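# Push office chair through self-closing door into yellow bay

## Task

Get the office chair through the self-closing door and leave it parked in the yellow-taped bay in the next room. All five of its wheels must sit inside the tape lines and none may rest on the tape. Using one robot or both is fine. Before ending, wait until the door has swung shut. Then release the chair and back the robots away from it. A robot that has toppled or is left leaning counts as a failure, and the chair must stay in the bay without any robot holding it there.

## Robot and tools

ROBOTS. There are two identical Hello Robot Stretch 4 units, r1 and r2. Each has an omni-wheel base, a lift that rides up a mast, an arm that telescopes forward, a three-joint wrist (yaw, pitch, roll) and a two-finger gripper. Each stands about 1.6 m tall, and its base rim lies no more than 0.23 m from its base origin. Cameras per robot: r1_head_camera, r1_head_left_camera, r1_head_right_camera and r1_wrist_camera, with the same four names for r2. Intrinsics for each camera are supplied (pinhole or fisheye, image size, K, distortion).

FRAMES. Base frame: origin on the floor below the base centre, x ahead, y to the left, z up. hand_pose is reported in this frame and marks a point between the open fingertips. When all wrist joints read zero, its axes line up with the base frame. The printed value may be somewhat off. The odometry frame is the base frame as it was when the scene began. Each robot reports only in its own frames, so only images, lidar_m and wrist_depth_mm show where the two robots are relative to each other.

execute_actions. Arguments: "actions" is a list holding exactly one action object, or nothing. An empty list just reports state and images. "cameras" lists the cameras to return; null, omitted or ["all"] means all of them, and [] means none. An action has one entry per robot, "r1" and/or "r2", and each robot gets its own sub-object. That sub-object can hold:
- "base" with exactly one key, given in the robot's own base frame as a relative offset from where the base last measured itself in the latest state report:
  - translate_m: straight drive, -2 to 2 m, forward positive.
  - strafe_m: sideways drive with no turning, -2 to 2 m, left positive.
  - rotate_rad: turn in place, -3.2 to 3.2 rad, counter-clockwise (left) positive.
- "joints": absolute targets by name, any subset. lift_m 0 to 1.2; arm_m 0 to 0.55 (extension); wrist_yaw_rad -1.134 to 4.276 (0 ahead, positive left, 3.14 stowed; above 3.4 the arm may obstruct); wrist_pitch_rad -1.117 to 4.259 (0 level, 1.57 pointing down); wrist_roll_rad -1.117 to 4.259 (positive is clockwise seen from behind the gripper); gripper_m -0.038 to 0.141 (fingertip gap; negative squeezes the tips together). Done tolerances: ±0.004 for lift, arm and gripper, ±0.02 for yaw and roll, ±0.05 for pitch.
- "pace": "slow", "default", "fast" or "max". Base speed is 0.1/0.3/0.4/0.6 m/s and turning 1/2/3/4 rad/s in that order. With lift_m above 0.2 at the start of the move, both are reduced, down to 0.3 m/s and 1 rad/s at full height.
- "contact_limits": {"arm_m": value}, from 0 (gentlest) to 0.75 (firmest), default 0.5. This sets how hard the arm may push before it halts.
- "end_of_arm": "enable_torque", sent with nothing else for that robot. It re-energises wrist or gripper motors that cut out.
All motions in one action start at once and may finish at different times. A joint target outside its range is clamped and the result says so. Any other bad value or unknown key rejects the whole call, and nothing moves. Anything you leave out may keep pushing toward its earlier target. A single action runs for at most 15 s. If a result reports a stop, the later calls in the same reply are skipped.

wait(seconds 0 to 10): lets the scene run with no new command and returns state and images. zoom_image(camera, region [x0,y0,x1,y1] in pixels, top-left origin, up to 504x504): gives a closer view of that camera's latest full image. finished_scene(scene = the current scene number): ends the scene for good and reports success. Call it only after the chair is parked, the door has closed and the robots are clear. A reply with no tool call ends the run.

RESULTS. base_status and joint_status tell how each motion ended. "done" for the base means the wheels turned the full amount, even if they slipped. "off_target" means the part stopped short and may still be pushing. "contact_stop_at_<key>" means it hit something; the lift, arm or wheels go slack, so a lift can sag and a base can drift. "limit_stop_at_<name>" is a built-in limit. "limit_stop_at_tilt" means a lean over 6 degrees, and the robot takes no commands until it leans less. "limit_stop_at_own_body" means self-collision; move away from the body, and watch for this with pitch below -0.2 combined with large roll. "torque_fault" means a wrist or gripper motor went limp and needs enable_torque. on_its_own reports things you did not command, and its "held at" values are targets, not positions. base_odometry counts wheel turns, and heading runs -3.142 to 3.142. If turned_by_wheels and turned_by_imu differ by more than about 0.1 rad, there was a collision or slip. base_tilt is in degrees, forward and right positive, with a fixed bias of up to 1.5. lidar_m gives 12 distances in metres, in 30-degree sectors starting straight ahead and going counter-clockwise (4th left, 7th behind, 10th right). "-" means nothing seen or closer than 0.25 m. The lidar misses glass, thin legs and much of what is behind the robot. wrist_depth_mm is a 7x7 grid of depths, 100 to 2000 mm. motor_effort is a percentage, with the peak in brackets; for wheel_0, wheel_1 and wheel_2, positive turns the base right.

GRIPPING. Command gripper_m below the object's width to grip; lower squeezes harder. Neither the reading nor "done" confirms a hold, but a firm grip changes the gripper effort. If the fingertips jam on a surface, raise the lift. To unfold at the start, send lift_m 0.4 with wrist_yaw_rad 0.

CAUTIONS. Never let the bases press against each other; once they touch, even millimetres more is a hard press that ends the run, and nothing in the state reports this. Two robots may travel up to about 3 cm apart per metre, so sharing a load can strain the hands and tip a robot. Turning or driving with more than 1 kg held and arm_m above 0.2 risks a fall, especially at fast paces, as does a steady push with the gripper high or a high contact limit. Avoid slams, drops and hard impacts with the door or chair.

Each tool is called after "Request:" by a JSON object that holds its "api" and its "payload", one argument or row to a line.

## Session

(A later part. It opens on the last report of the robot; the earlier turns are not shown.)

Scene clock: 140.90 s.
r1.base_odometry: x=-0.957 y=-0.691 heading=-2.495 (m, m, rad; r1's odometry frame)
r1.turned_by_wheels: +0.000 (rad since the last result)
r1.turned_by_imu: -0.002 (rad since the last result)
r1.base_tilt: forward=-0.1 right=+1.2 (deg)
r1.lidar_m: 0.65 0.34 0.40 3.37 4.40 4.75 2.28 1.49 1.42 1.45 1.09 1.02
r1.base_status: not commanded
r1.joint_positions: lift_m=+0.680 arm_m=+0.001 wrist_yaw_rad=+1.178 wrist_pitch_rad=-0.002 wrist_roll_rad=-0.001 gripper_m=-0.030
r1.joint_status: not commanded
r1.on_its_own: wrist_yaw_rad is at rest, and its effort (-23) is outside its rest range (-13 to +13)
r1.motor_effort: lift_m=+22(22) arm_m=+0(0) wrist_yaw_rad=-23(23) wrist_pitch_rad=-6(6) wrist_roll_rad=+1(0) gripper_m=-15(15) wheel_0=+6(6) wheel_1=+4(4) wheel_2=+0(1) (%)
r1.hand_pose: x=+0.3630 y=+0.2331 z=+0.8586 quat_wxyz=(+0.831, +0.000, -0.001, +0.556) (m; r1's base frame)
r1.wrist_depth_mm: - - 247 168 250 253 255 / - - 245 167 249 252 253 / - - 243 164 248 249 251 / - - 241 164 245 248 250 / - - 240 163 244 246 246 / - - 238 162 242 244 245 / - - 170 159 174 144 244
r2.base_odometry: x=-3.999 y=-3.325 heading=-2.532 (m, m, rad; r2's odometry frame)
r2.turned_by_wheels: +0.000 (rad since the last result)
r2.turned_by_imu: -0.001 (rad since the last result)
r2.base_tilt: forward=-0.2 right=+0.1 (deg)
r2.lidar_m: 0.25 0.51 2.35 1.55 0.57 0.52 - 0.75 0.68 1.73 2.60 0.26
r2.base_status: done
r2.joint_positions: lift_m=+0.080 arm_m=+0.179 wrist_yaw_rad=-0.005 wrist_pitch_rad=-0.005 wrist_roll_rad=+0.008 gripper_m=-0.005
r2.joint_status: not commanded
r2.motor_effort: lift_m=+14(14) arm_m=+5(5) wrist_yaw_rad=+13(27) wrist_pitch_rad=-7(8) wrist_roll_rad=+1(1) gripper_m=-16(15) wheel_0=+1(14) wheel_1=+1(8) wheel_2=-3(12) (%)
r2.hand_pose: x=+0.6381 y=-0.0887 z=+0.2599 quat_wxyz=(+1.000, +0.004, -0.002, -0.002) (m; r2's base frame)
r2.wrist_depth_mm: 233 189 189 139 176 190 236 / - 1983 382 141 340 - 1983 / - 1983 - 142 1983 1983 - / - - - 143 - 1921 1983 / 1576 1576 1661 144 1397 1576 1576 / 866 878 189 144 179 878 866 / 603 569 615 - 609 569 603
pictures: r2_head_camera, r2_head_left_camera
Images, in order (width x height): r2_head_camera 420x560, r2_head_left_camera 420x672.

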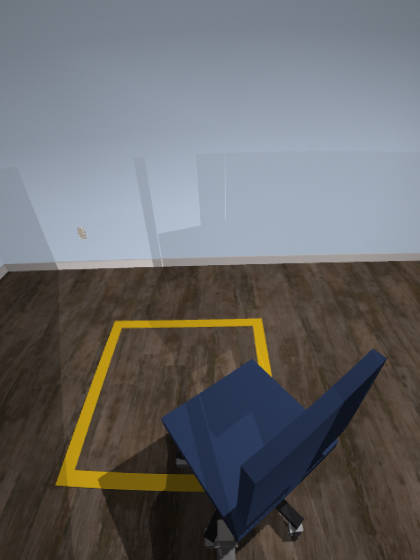

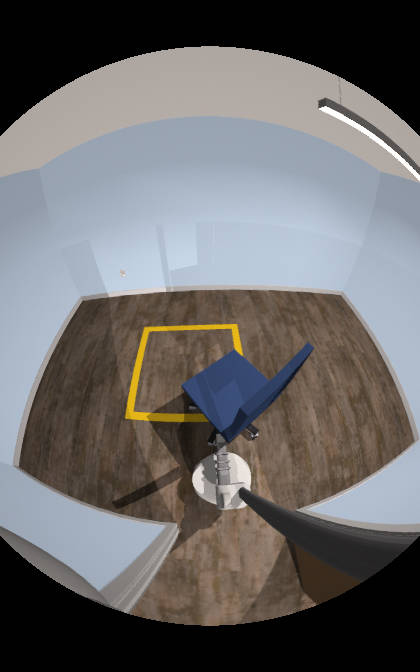

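Request:
{"api": "execute_actions", "payload": {
  "actions": [
    {"r1":{"joints":{"gripper_m":0.12,"wrist_yaw_rad":1.2}},"r2":{"base":{"translate_m":0.49}}}
  ],
  "cameras": ["r1_head_left_camera"]
}}

Request:
{"api": "execute_actions", "payload": {
  "actions": [
    {"r2":{"base":{"strafe_m":0.24},"pace":"slow"}}
  ],
  "cameras": ["r1_head_left_camera","r2_head_left_camera","r2_head_right_camera"]
}}

Scene clock: 147.03 s.
r1.base_odometry: x=-0.957 y=-0.691 heading=-2.496 (m, m, rad; r1's odometry frame)
r1.turned_by_wheels: +0.000 (rad since the last result)
r1.turned_by_imu: -0.002 (rad since the last result)
r1.base_tilt: forward=-0.2 right=+1.3 (deg)
r1.lidar_m: 1.05 1.09 3.09 3.39 4.38 4.76 2.26 1.51 1.39 1.43 1.11 1.02
r1.base_status: not commanded
r1.joint_positions: lift_m=+0.680 arm_m=+0.001 wrist_yaw_rad=+1.200 wrist_pitch_rad=-0.002 wrist_roll_rad=-0.001 gripper_m=+0.120
r1.joint_status: all done
r1.motor_effort: lift_m=+22(22) arm_m=+0(0) wrist_yaw_rad=+0(20) wrist_pitch_rad=-6(7) wrist_roll_rad=+0(0) gripper_m=+1(13) wheel_0=+3(6) wheel_1=+4(4) wheel_2=-1(1) (%)
r1.hand_pose: x=+0.3578 y=+0.2373 z=+0.8585 quat_wxyz=(+0.825, +0.000, -0.001, +0.565) (m; r1's base frame)
r1.wrist_depth_mm: - - - - - 904 750 / - - - - - 878 741 / - - - - - 904 750 / - - - - - 891 741 / - - - - - 891 750 / - - - - - 211 759 / - - - 163 - 842 768
r2.base_odometry: x=-4.401 y=-3.605 heading=-2.532 (m, m, rad; r2's odometry frame)
r2.turned_by_wheels: +0.000 (rad since the last result)
r2.turned_by_imu: -0.001 (rad since the last result)
r2.base_tilt: forward=-0.2 right=+0.2 (deg)
r2.lidar_m: 0.25 0.55 2.35 2.24 1.24 0.95 1.21 1.06 1.29 2.49 2.62 0.27
r2.base_status: done
r2.joint_positions: lift_m=+0.080 arm_m=+0.179 wrist_yaw_rad=-0.005 wrist_pitch_rad=-0.005 wrist_roll_rad=+0.008 gripper_m=-0.005
r2.joint_status: not commanded
r2.on_its_own: wrist_yaw_rad is at rest, and its effort (+14) is outside its rest range (-13 to +13)
r2.motor_effort: lift_m=+14(14) arm_m=+6(5) wrist_yaw_rad=+14(20) wrist_pitch_rad=-6(8) wrist_roll_rad=+1(1) gripper_m=-16(17) wheel_0=-1(5) wheel_1=-1(6) wheel_2=+0(13) (%)
r2.hand_pose: x=+0.6381 y=-0.0888 z=+0.2599 quat_wxyz=(+1.000, +0.004, -0.002, -0.002) (m; r2's base frame)
r2.wrist_depth_mm: 233 189 189 140 177 190 237 / 1537 1464 379 141 340 1537 1537 / 1537 1499 1499 142 1499 1537 1499 / 1499 1537 1537 143 1537 1499 1537 / 1499 1537 1537 144 1366 1537 1537 / 878 866 189 144 179 878 866 / 603 574 609 - 609 569 603
pictures: r1_head_left_camera
Images, in order (width x height): r1_head_left_camera 420x672.

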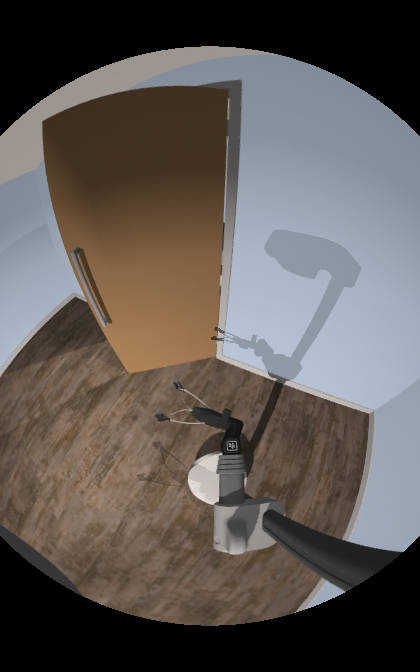

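Scene clock: 150.57 s.
r1.base_odometry: x=-0.957 y=-0.691 heading=-2.496 (m, m, rad; r1's odometry frame)
r1.turned_by_wheels: +0.000 (rad since the last result)
r1.turned_by_imu: -0.001 (rad since the last result)
r1.base_tilt: forward=-0.1 right=+1.2 (deg)
r1.lidar_m: 1.03 1.38 3.09 3.41 4.36 4.74 2.25 1.50 1.40 1.43 1.10 1.03
r1.base_status: not commanded
r1.joint_positions: lift_m=+0.680 arm_m=+0.001 wrist_yaw_rad=+1.200 wrist_pitch_rad=-0.002 wrist_roll_rad=-0.001 gripper_m=+0.120
r1.joint_status: not commanded
r1.motor_effort: lift_m=+22(22) arm_m=+0(0) wrist_yaw_rad=+0(0) wrist_pitch_rad=-7(7) wrist_roll_rad=+0(0) gripper_m=+1(3) wheel_0=+4(3) wheel_1=+4(4) wheel_2=-1(1) (%)
r1.hand_pose: x=+0.3578 y=+0.2373 z=+0.8585 quat_wxyz=(+0.825, +0.000, -0.001, +0.565) (m; r1's base frame)
r1.wrist_depth_mm: - - - - - - 1397 / - - - - - - 1366 / - - - - - - 1397 / - - - - - - 1397 / - - - - - - 1430 / - - - - - 212 1464 / - - - 164 1983 1983 1576
r2.base_odometry: x=-4.263 y=-3.802 heading=-2.533 (m, m, rad; r2's odometry frame)
r2.turned_by_wheels: +0.000 (rad since the last result)
r2.turned_by_imu: -0.002 (rad since the last result)
r2.base_tilt: forward=-0.2 right=+0.1 (deg)
r2.lidar_m: 0.25 0.59 2.10 2.00 1.25 0.92 0.87 1.02 1.32 2.74 2.67 0.29
r2.base_status: done
r2.joint_positions: lift_m=+0.080 arm_m=+0.179 wrist_yaw_rad=-0.002 wrist_pitch_rad=-0.004 wrist_roll_rad=+0.008 gripper_m=-0.004
r2.joint_status: not commanded
r2.motor_effort: lift_m=+15(14) arm_m=+5(5) wrist_yaw_rad=+7(35) wrist_pitch_rad=-7(7) wrist_roll_rad=+1(1) gripper_m=-17(19) wheel_0=-6(17) wheel_1=-1(1) wheel_2=+1(3) (%)
r2.hand_pose: x=+0.6383 y=-0.0879 z=+0.2597 quat_wxyz=(+1.000, +0.004, -0.002, -0.001) (m; r2's base frame)
r2.wrist_depth_mm: 234 189 189 140 176 189 236 / 1576 1499 379 142 342 1537 1499 / 1537 1499 1537 143 1499 1499 1499 / 1537 1537 1537 144 1537 1537 1499 / 1537 1537 1499 145 1336 1499 1537 / 854 878 189 145 183 866 866 / 603 574 615 - 640 574 597
pictures: r1_head_left_camera, r2_head_left_camera, r2_head_right_camera
Images, in order (width x height): r1_head_left_camera 420x672, r2_head_left_camera 420x672, r2_head_right_camera 420x672.

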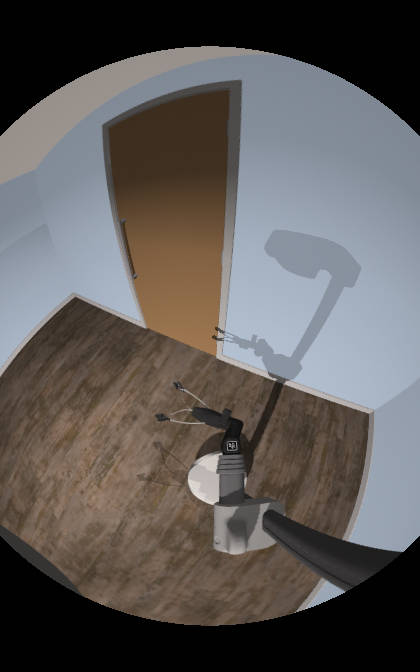

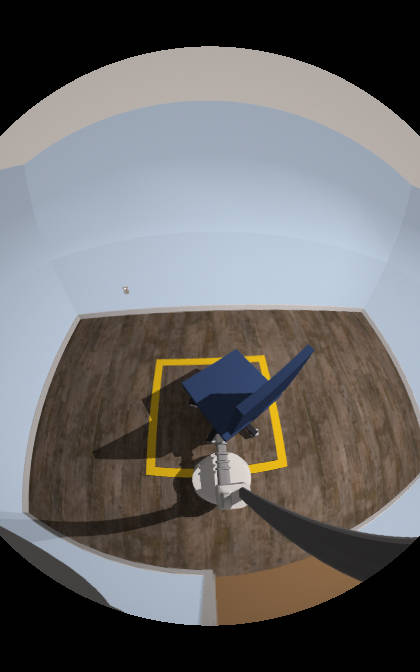

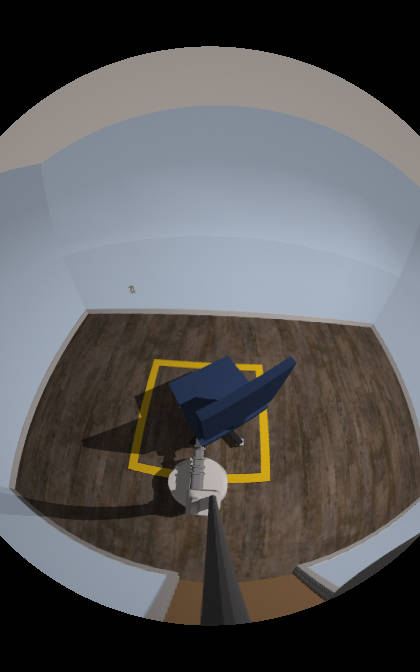

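Request:
{"api": "execute_actions", "payload": {
  "actions": [
    {"r2":{"base":{"strafe_m":0.09},"pace":"slow"}}
  ],
  "cameras": []
}}

Request:
{"api": "execute_actions", "payload": {
  "actions": [
    {"r2":{"joints":{"gripper_m":0.13}}}
  ],
  "cameras": []
}}

Request:
{"api": "execute_actions", "payload": {
  "actions": [
    {"r2":{"base":{"translate_m":-0.48},"joints":{"arm_m":0.0},"pace":"fast"},"r1":{"base":{"translate_m":-0.4},"pace":"fast"}}
  ],
  "cameras": ["r1_head_camera","r2_head_camera","r2_wrist_camera"]
}}

Scene clock: 154.50 s.
r1.base_odometry: x=-0.957 y=-0.691 heading=-2.496 (m, m, rad; r1's odometry frame)
r1.turned_by_wheels: +0.000 (rad since the last result)
r1.turned_by_imu: -0.001 (rad since the last result)
r1.base_tilt: forward=-0.1 right=+1.2 (deg)
r1.lidar_m: 1.05 1.38 3.10 3.38 4.38 4.76 2.24 1.52 1.41 1.43 1.08 1.03
r1.base_status: not commanded
r1.joint_positions: lift_m=+0.680 arm_m=+0.001 wrist_yaw_rad=+1.200 wrist_pitch_rad=-0.002 wrist_roll_rad=-0.001 gripper_m=+0.120
r1.joint_status: not commanded
r1.motor_effort: lift_m=+22(22) arm_m=+0(0) wrist_yaw_rad=+0(1) wrist_pitch_rad=-6(7) wrist_roll_rad=+0(0) gripper_m=+0(0) wheel_0=+4(4) wheel_1=+4(4) wheel_2=-1(1) (%)
r1.hand_pose: x=+0.3578 y=+0.2373 z=+0.8585 quat_wxyz=(+0.825, +0.000, -0.001, +0.565) (m; r1's base frame)
r1.wrist_depth_mm: - - - - - - 1397 / - - - - - - 1336 / - - - - - - 1397 / - - - - - - 1430 / - - - - - - 1430 / - - - - - 211 1464 / - - - 163 - 1983 1618
r2.base_odometry: x=-4.212 y=-3.876 heading=-2.533 (m, m, rad; r2's odometry frame)
r2.turned_by_wheels: -0.001 (rad since the last result)
r2.turned_by_imu: +0.000 (rad since the last result)
r2.base_tilt: forward=-0.2 right=+0.1 (deg)
r2.lidar_m: 0.25 0.57 1.99 1.91 1.29 0.93 0.89 1.02 1.28 2.80 2.70 0.27
r2.base_status: done
r2.joint_positions: lift_m=+0.080 arm_m=+0.179 wrist_yaw_rad=-0.004 wrist_pitch_rad=-0.004 wrist_roll_rad=+0.008 gripper_m=-0.005
r2.joint_status: not commanded
r2.motor_effort: lift_m=+14(14) arm_m=+5(5) wrist_yaw_rad=+12(17) wrist_pitch_rad=-8(9) wrist_roll_rad=+1(1) gripper_m=-17(17) wheel_0=-6(15) wheel_1=+0(4) wheel_2=-1(3) (%)
r2.hand_pose: x=+0.6381 y=-0.0886 z=+0.2598 quat_wxyz=(+1.000, +0.004, -0.002, -0.002) (m; r2's base frame)
r2.wrist_depth_mm: 233 189 189 141 176 189 237 / 1499 1537 379 142 338 1537 1537 / 1499 1537 1499 143 1576 1537 1499 / 1537 1576 1499 144 1537 1499 1576 / 1537 1537 1537 146 1336 1499 1576 / 866 866 189 145 178 866 878 / 609 580 603 - 603 569 591
pictures: none
No camera images: the call's "cameras" was empty. Leave "cameras" out to get every camera's image.

Scene clock: 156.73 s.
r1.base_odometry: x=-0.957 y=-0.691 heading=-2.496 (m, m, rad; r1's odometry frame)
r1.turned_by_wheels: +0.000 (rad since the last result)
r1.turned_by_imu: -0.001 (rad since the last result)
r1.base_tilt: forward=-0.1 right=+1.2 (deg)
r1.lidar_m: 1.04 1.36 3.09 3.35 4.37 4.76 2.28 1.50 1.40 1.44 1.12 1.03
r1.base_status: not commanded
r1.joint_positions: lift_m=+0.680 arm_m=+0.001 wrist_yaw_rad=+1.200 wrist_pitch_rad=-0.002 wrist_roll_rad=-0.001 gripper_m=+0.120
r1.joint_status: not commanded
r1.motor_effort: lift_m=+22(22) arm_m=+0(0) wrist_yaw_rad=-1(0) wrist_pitch_rad=-7(7) wrist_roll_rad=+1(1) gripper_m=+0(0) wheel_0=+4(3) wheel_1=+4(4) wheel_2=-1(1) (%)
r1.hand_pose: x=+0.3578 y=+0.2373 z=+0.8585 quat_wxyz=(+0.825, +0.000, -0.001, +0.565) (m; r1's base frame)
r1.wrist_depth_mm: - - - - - - 1430 / - - - - - - 1336 / - - - - - - 1397 / - - - - - - 1464 / - - - - - - 1430 / - - - - - 211 1464 / - - - 163 - 1863 1537
r2.base_odometry: x=-4.212 y=-3.876 heading=-2.533 (m, m, rad; r2's odometry frame)
r2.turned_by_wheels: +0.000 (rad since the last result)
r2.turned_by_imu: +0.001 (rad since the last result)
r2.base_tilt: forward=-0.2 right=+0.1 (deg)
r2.lidar_m: 0.26 0.54 1.99 1.88 1.28 0.92 0.87 0.98 1.29 2.82 2.66 0.27
r2.base_status: not commanded
r2.joint_positions: lift_m=+0.080 arm_m=+0.179 wrist_yaw_rad=-0.002 wrist_pitch_rad=-0.005 wrist_roll_rad=+0.008 gripper_m=+0.130
r2.joint_status: all done
r2.motor_effort: lift_m=+14(14) arm_m=+5(5) wrist_yaw_rad=+7(24) wrist_pitch_rad=-5(5) wrist_roll_rad=+1(2) gripper_m=+0(17) wheel_0=-4(6) wheel_1=+0(0) wheel_2=-3(3) (%)
r2.hand_pose: x=+0.6383 y=-0.0881 z=+0.2600 quat_wxyz=(+1.000, +0.004, -0.003, -0.001) (m; r2's base frame)
r2.wrist_depth_mm: 233 187 188 149 176 189 236 / 1464 1464 377 150 340 1537 1499 / 1537 1499 1464 151 1499 1499 1499 / 1576 1499 1537 153 1537 1499 1537 / 1537 1499 1537 153 1366 1537 1537 / 878 809 741 153 196 798 866 / 603 609 609 - 603 603 603
pictures: none
No camera images: the call's "cameras" was empty. Leave "cameras" out to get every camera's image.

Scene clock: 159.23 s.
r1.base_odometry: x=-0.638 y=-0.450 heading=-2.496 (m, m, rad; r1's odometry frame)
r1.turned_by_wheels: +0.000 (rad since the last result)
r1.turned_by_imu: +0.000 (rad since the last result)
r1.base_tilt: forward=-0.1 right=+1.2 (deg)
r1.lidar_m: 1.42 1.83 3.48 3.56 4.61 4.39 1.97 1.32 1.23 1.26 1.50 1.37
r1.base_status: done
r1.joint_positions: lift_m=+0.680 arm_m=+0.001 wrist_yaw_rad=+1.200 wrist_pitch_rad=-0.002 wrist_roll_rad=-0.001 gripper_m=+0.120
r1.joint_status: not commanded
r1.motor_effort: lift_m=+22(22) arm_m=+0(0) wrist_yaw_rad=+0(1) wrist_pitch_rad=-7(6) wrist_roll_rad=+0(0) gripper_m=-1(2) wheel_0=-2(9) wheel_1=-3(11) wheel_2=+2(17) (%)
r1.hand_pose: x=+0.3578 y=+0.2372 z=+0.8585 quat_wxyz=(+0.825, +0.000, -0.001, +0.565) (m; r1's base frame)
r1.wrist_depth_mm: - - - - - - 1921 / - - - - - - 1983 / - - - - - - - / - - - - - - - / - - - - - - - / - - - - - 211 - / - - - 163 1983 - 1921
r2.base_odometry: x=-3.818 y=-3.601 heading=-2.533 (m, m, rad; r2's odometry frame)
r2.turned_by_wheels: +0.000 (rad since the last result)
r2.turned_by_imu: +0.001 (rad since the last result)
r2.base_tilt: forward=-0.2 right=+0.1 (deg)
r2.lidar_m: 0.73 2.46 2.00 1.60 0.57 0.40 0.39 0.51 0.72 1.73 2.93 0.82
r2.base_status: done
r2.joint_positions: lift_m=+0.080 arm_m=+0.002 wrist_yaw_rad=+0.000 wrist_pitch_rad=-0.005 wrist_roll_rad=+0.008 gripper_m=+0.130
r2.joint_status: all done
r2.motor_effort: lift_m=+14(14) arm_m=-9(12) wrist_yaw_rad=+0(5) wrist_pitch_rad=-9(6) wrist_roll_rad=+1(1) gripper_m=-2(1) wheel_0=-1(7) wheel_1=+0(6) wheel_2=-1(11) (%)
r2.hand_pose: x=+0.4610 y=-0.0875 z=+0.2600 quat_wxyz=(+1.000, +0.004, -0.002, +0.000) (m; r2's base frame)
r2.wrist_depth_mm: - - - - 634 - - / - - - 549 640 - - / - - 904 741 904 - - / - - - - - - - / 1576 1576 1618 891 1618 1537 1618 / 878 820 580 707 585 798 878 / 615 609 574 - 609 585 609
pictures: r1_head_camera, r2_head_camera, r2_wrist_camera
Images, in order (width x height): r1_head_camera 420x560, r2_head_camera 420x560, r2_wrist_camera 616x392.

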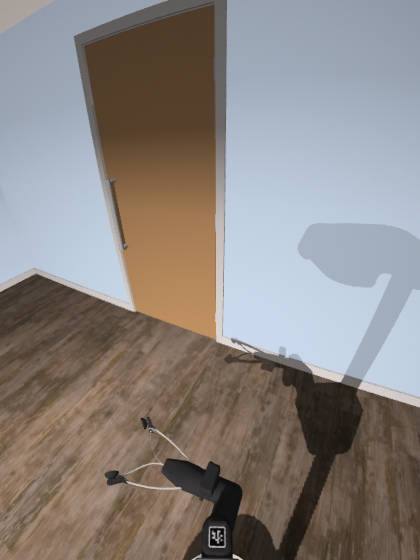

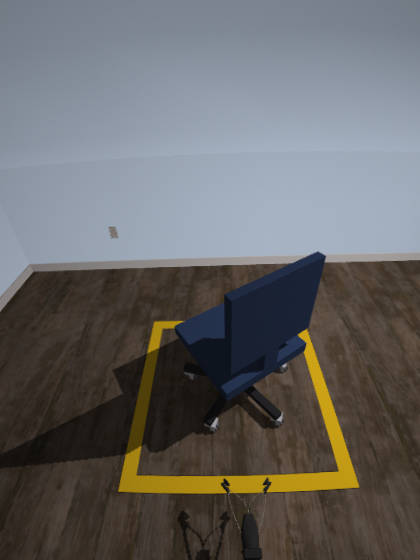

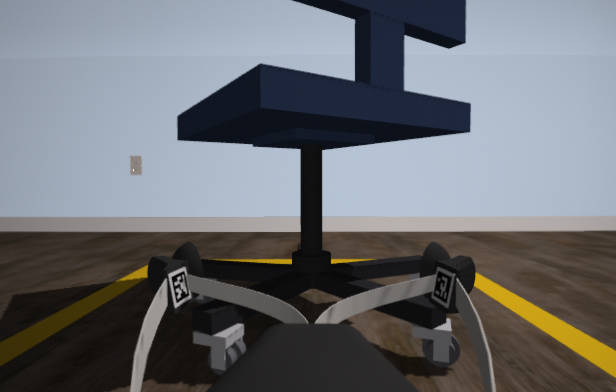

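Request:
{"api": "execute_actions", "payload": {
  "actions": [
    {"r2":{"base":{"strafe_m":0.8},"pace":"max"}}
  ],
  "cameras": ["r2_head_camera"]
}}

Request:
{"api": "finished_scene", "payload": {
  "scene": 1
}}

Scene clock: 163.43 s.
r1.base_odometry: x=-0.638 y=-0.450 heading=-2.496 (m, m, rad; r1's odometry frame)
r1.turned_by_wheels: +0.000 (rad since the last result)
r1.turned_by_imu: -0.001 (rad since the last result)
r1.base_tilt: forward=-0.1 right=+1.2 (deg)
r1.lidar_m: 1.42 1.85 3.48 3.56 4.59 4.40 1.98 1.31 1.24 1.27 1.48 1.39
r1.base_status: not commanded
r1.joint_positions: lift_m=+0.680 arm_m=+0.001 wrist_yaw_rad=+1.200 wrist_pitch_rad=-0.002 wrist_roll_rad=-0.001 gripper_m=+0.120
r1.joint_status: not commanded
r1.motor_effort: lift_m=+22(22) arm_m=+0(0) wrist_yaw_rad=+1(1) wrist_pitch_rad=-7(6) wrist_roll_rad=+1(0) gripper_m=-1(1) wheel_0=-2(2) wheel_1=-3(3) wheel_2=+2(2) (%)
r1.hand_pose: x=+0.3578 y=+0.2372 z=+0.8585 quat_wxyz=(+0.825, +0.000, -0.001, +0.565) (m; r1's base frame)
r1.wrist_depth_mm: - - - - - - 1983 / - - - - - - 1983 / - - - - - - - / - - - - - - - / - - - - - - - / - - - - - 211 - / - - - 163 - - 1983
r2.base_odometry: x=-3.361 y=-4.258 heading=-2.533 (m, m, rad; r2's odometry frame)
r2.turned_by_wheels: +0.000 (rad since the last result)
r2.turned_by_imu: +0.002 (rad since the last result)
r2.base_tilt: forward=-0.3 right=+0.1 (deg)
r2.lidar_m: 2.37 1.61 1.15 1.12 0.58 0.39 0.39 0.44 0.61 1.75 1.08 1.06
r2.base_status: done
r2.joint_positions: lift_m=+0.080 arm_m=+0.002 wrist_yaw_rad=+0.000 wrist_pitch_rad=-0.005 wrist_roll_rad=+0.008 gripper_m=+0.130
r2.joint_status: not commanded
r2.motor_effort: lift_m=+14(15) arm_m=-9(10) wrist_yaw_rad=+2(1) wrist_pitch_rad=-5(4) wrist_roll_rad=+1(1) gripper_m=-3(2) wheel_0=+1(14) wheel_1=-2(15) wheel_2=+1(1) (%)
r2.hand_pose: x=+0.4610 y=-0.0874 z=+0.2600 quat_wxyz=(+1.000, +0.004, -0.002, +0.000) (m; r2's base frame)
r2.wrist_depth_mm: 1618 - - - - - - / 1708 - - - - - - / 1708 - - - - - 891 / 1708 - - - - - - / 1499 1576 1576 1576 1576 1618 1118 / 878 809 750 820 750 809 878 / 609 609 615 - 647 580 609
pictures: r2_head_camera
Images, in order (width x height): r2_head_camera 420x560.

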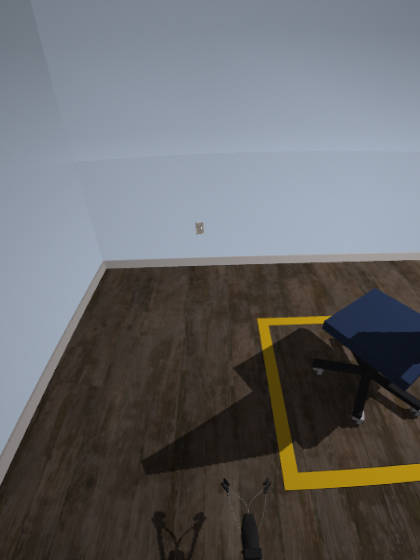

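The scene is finished: the task was done.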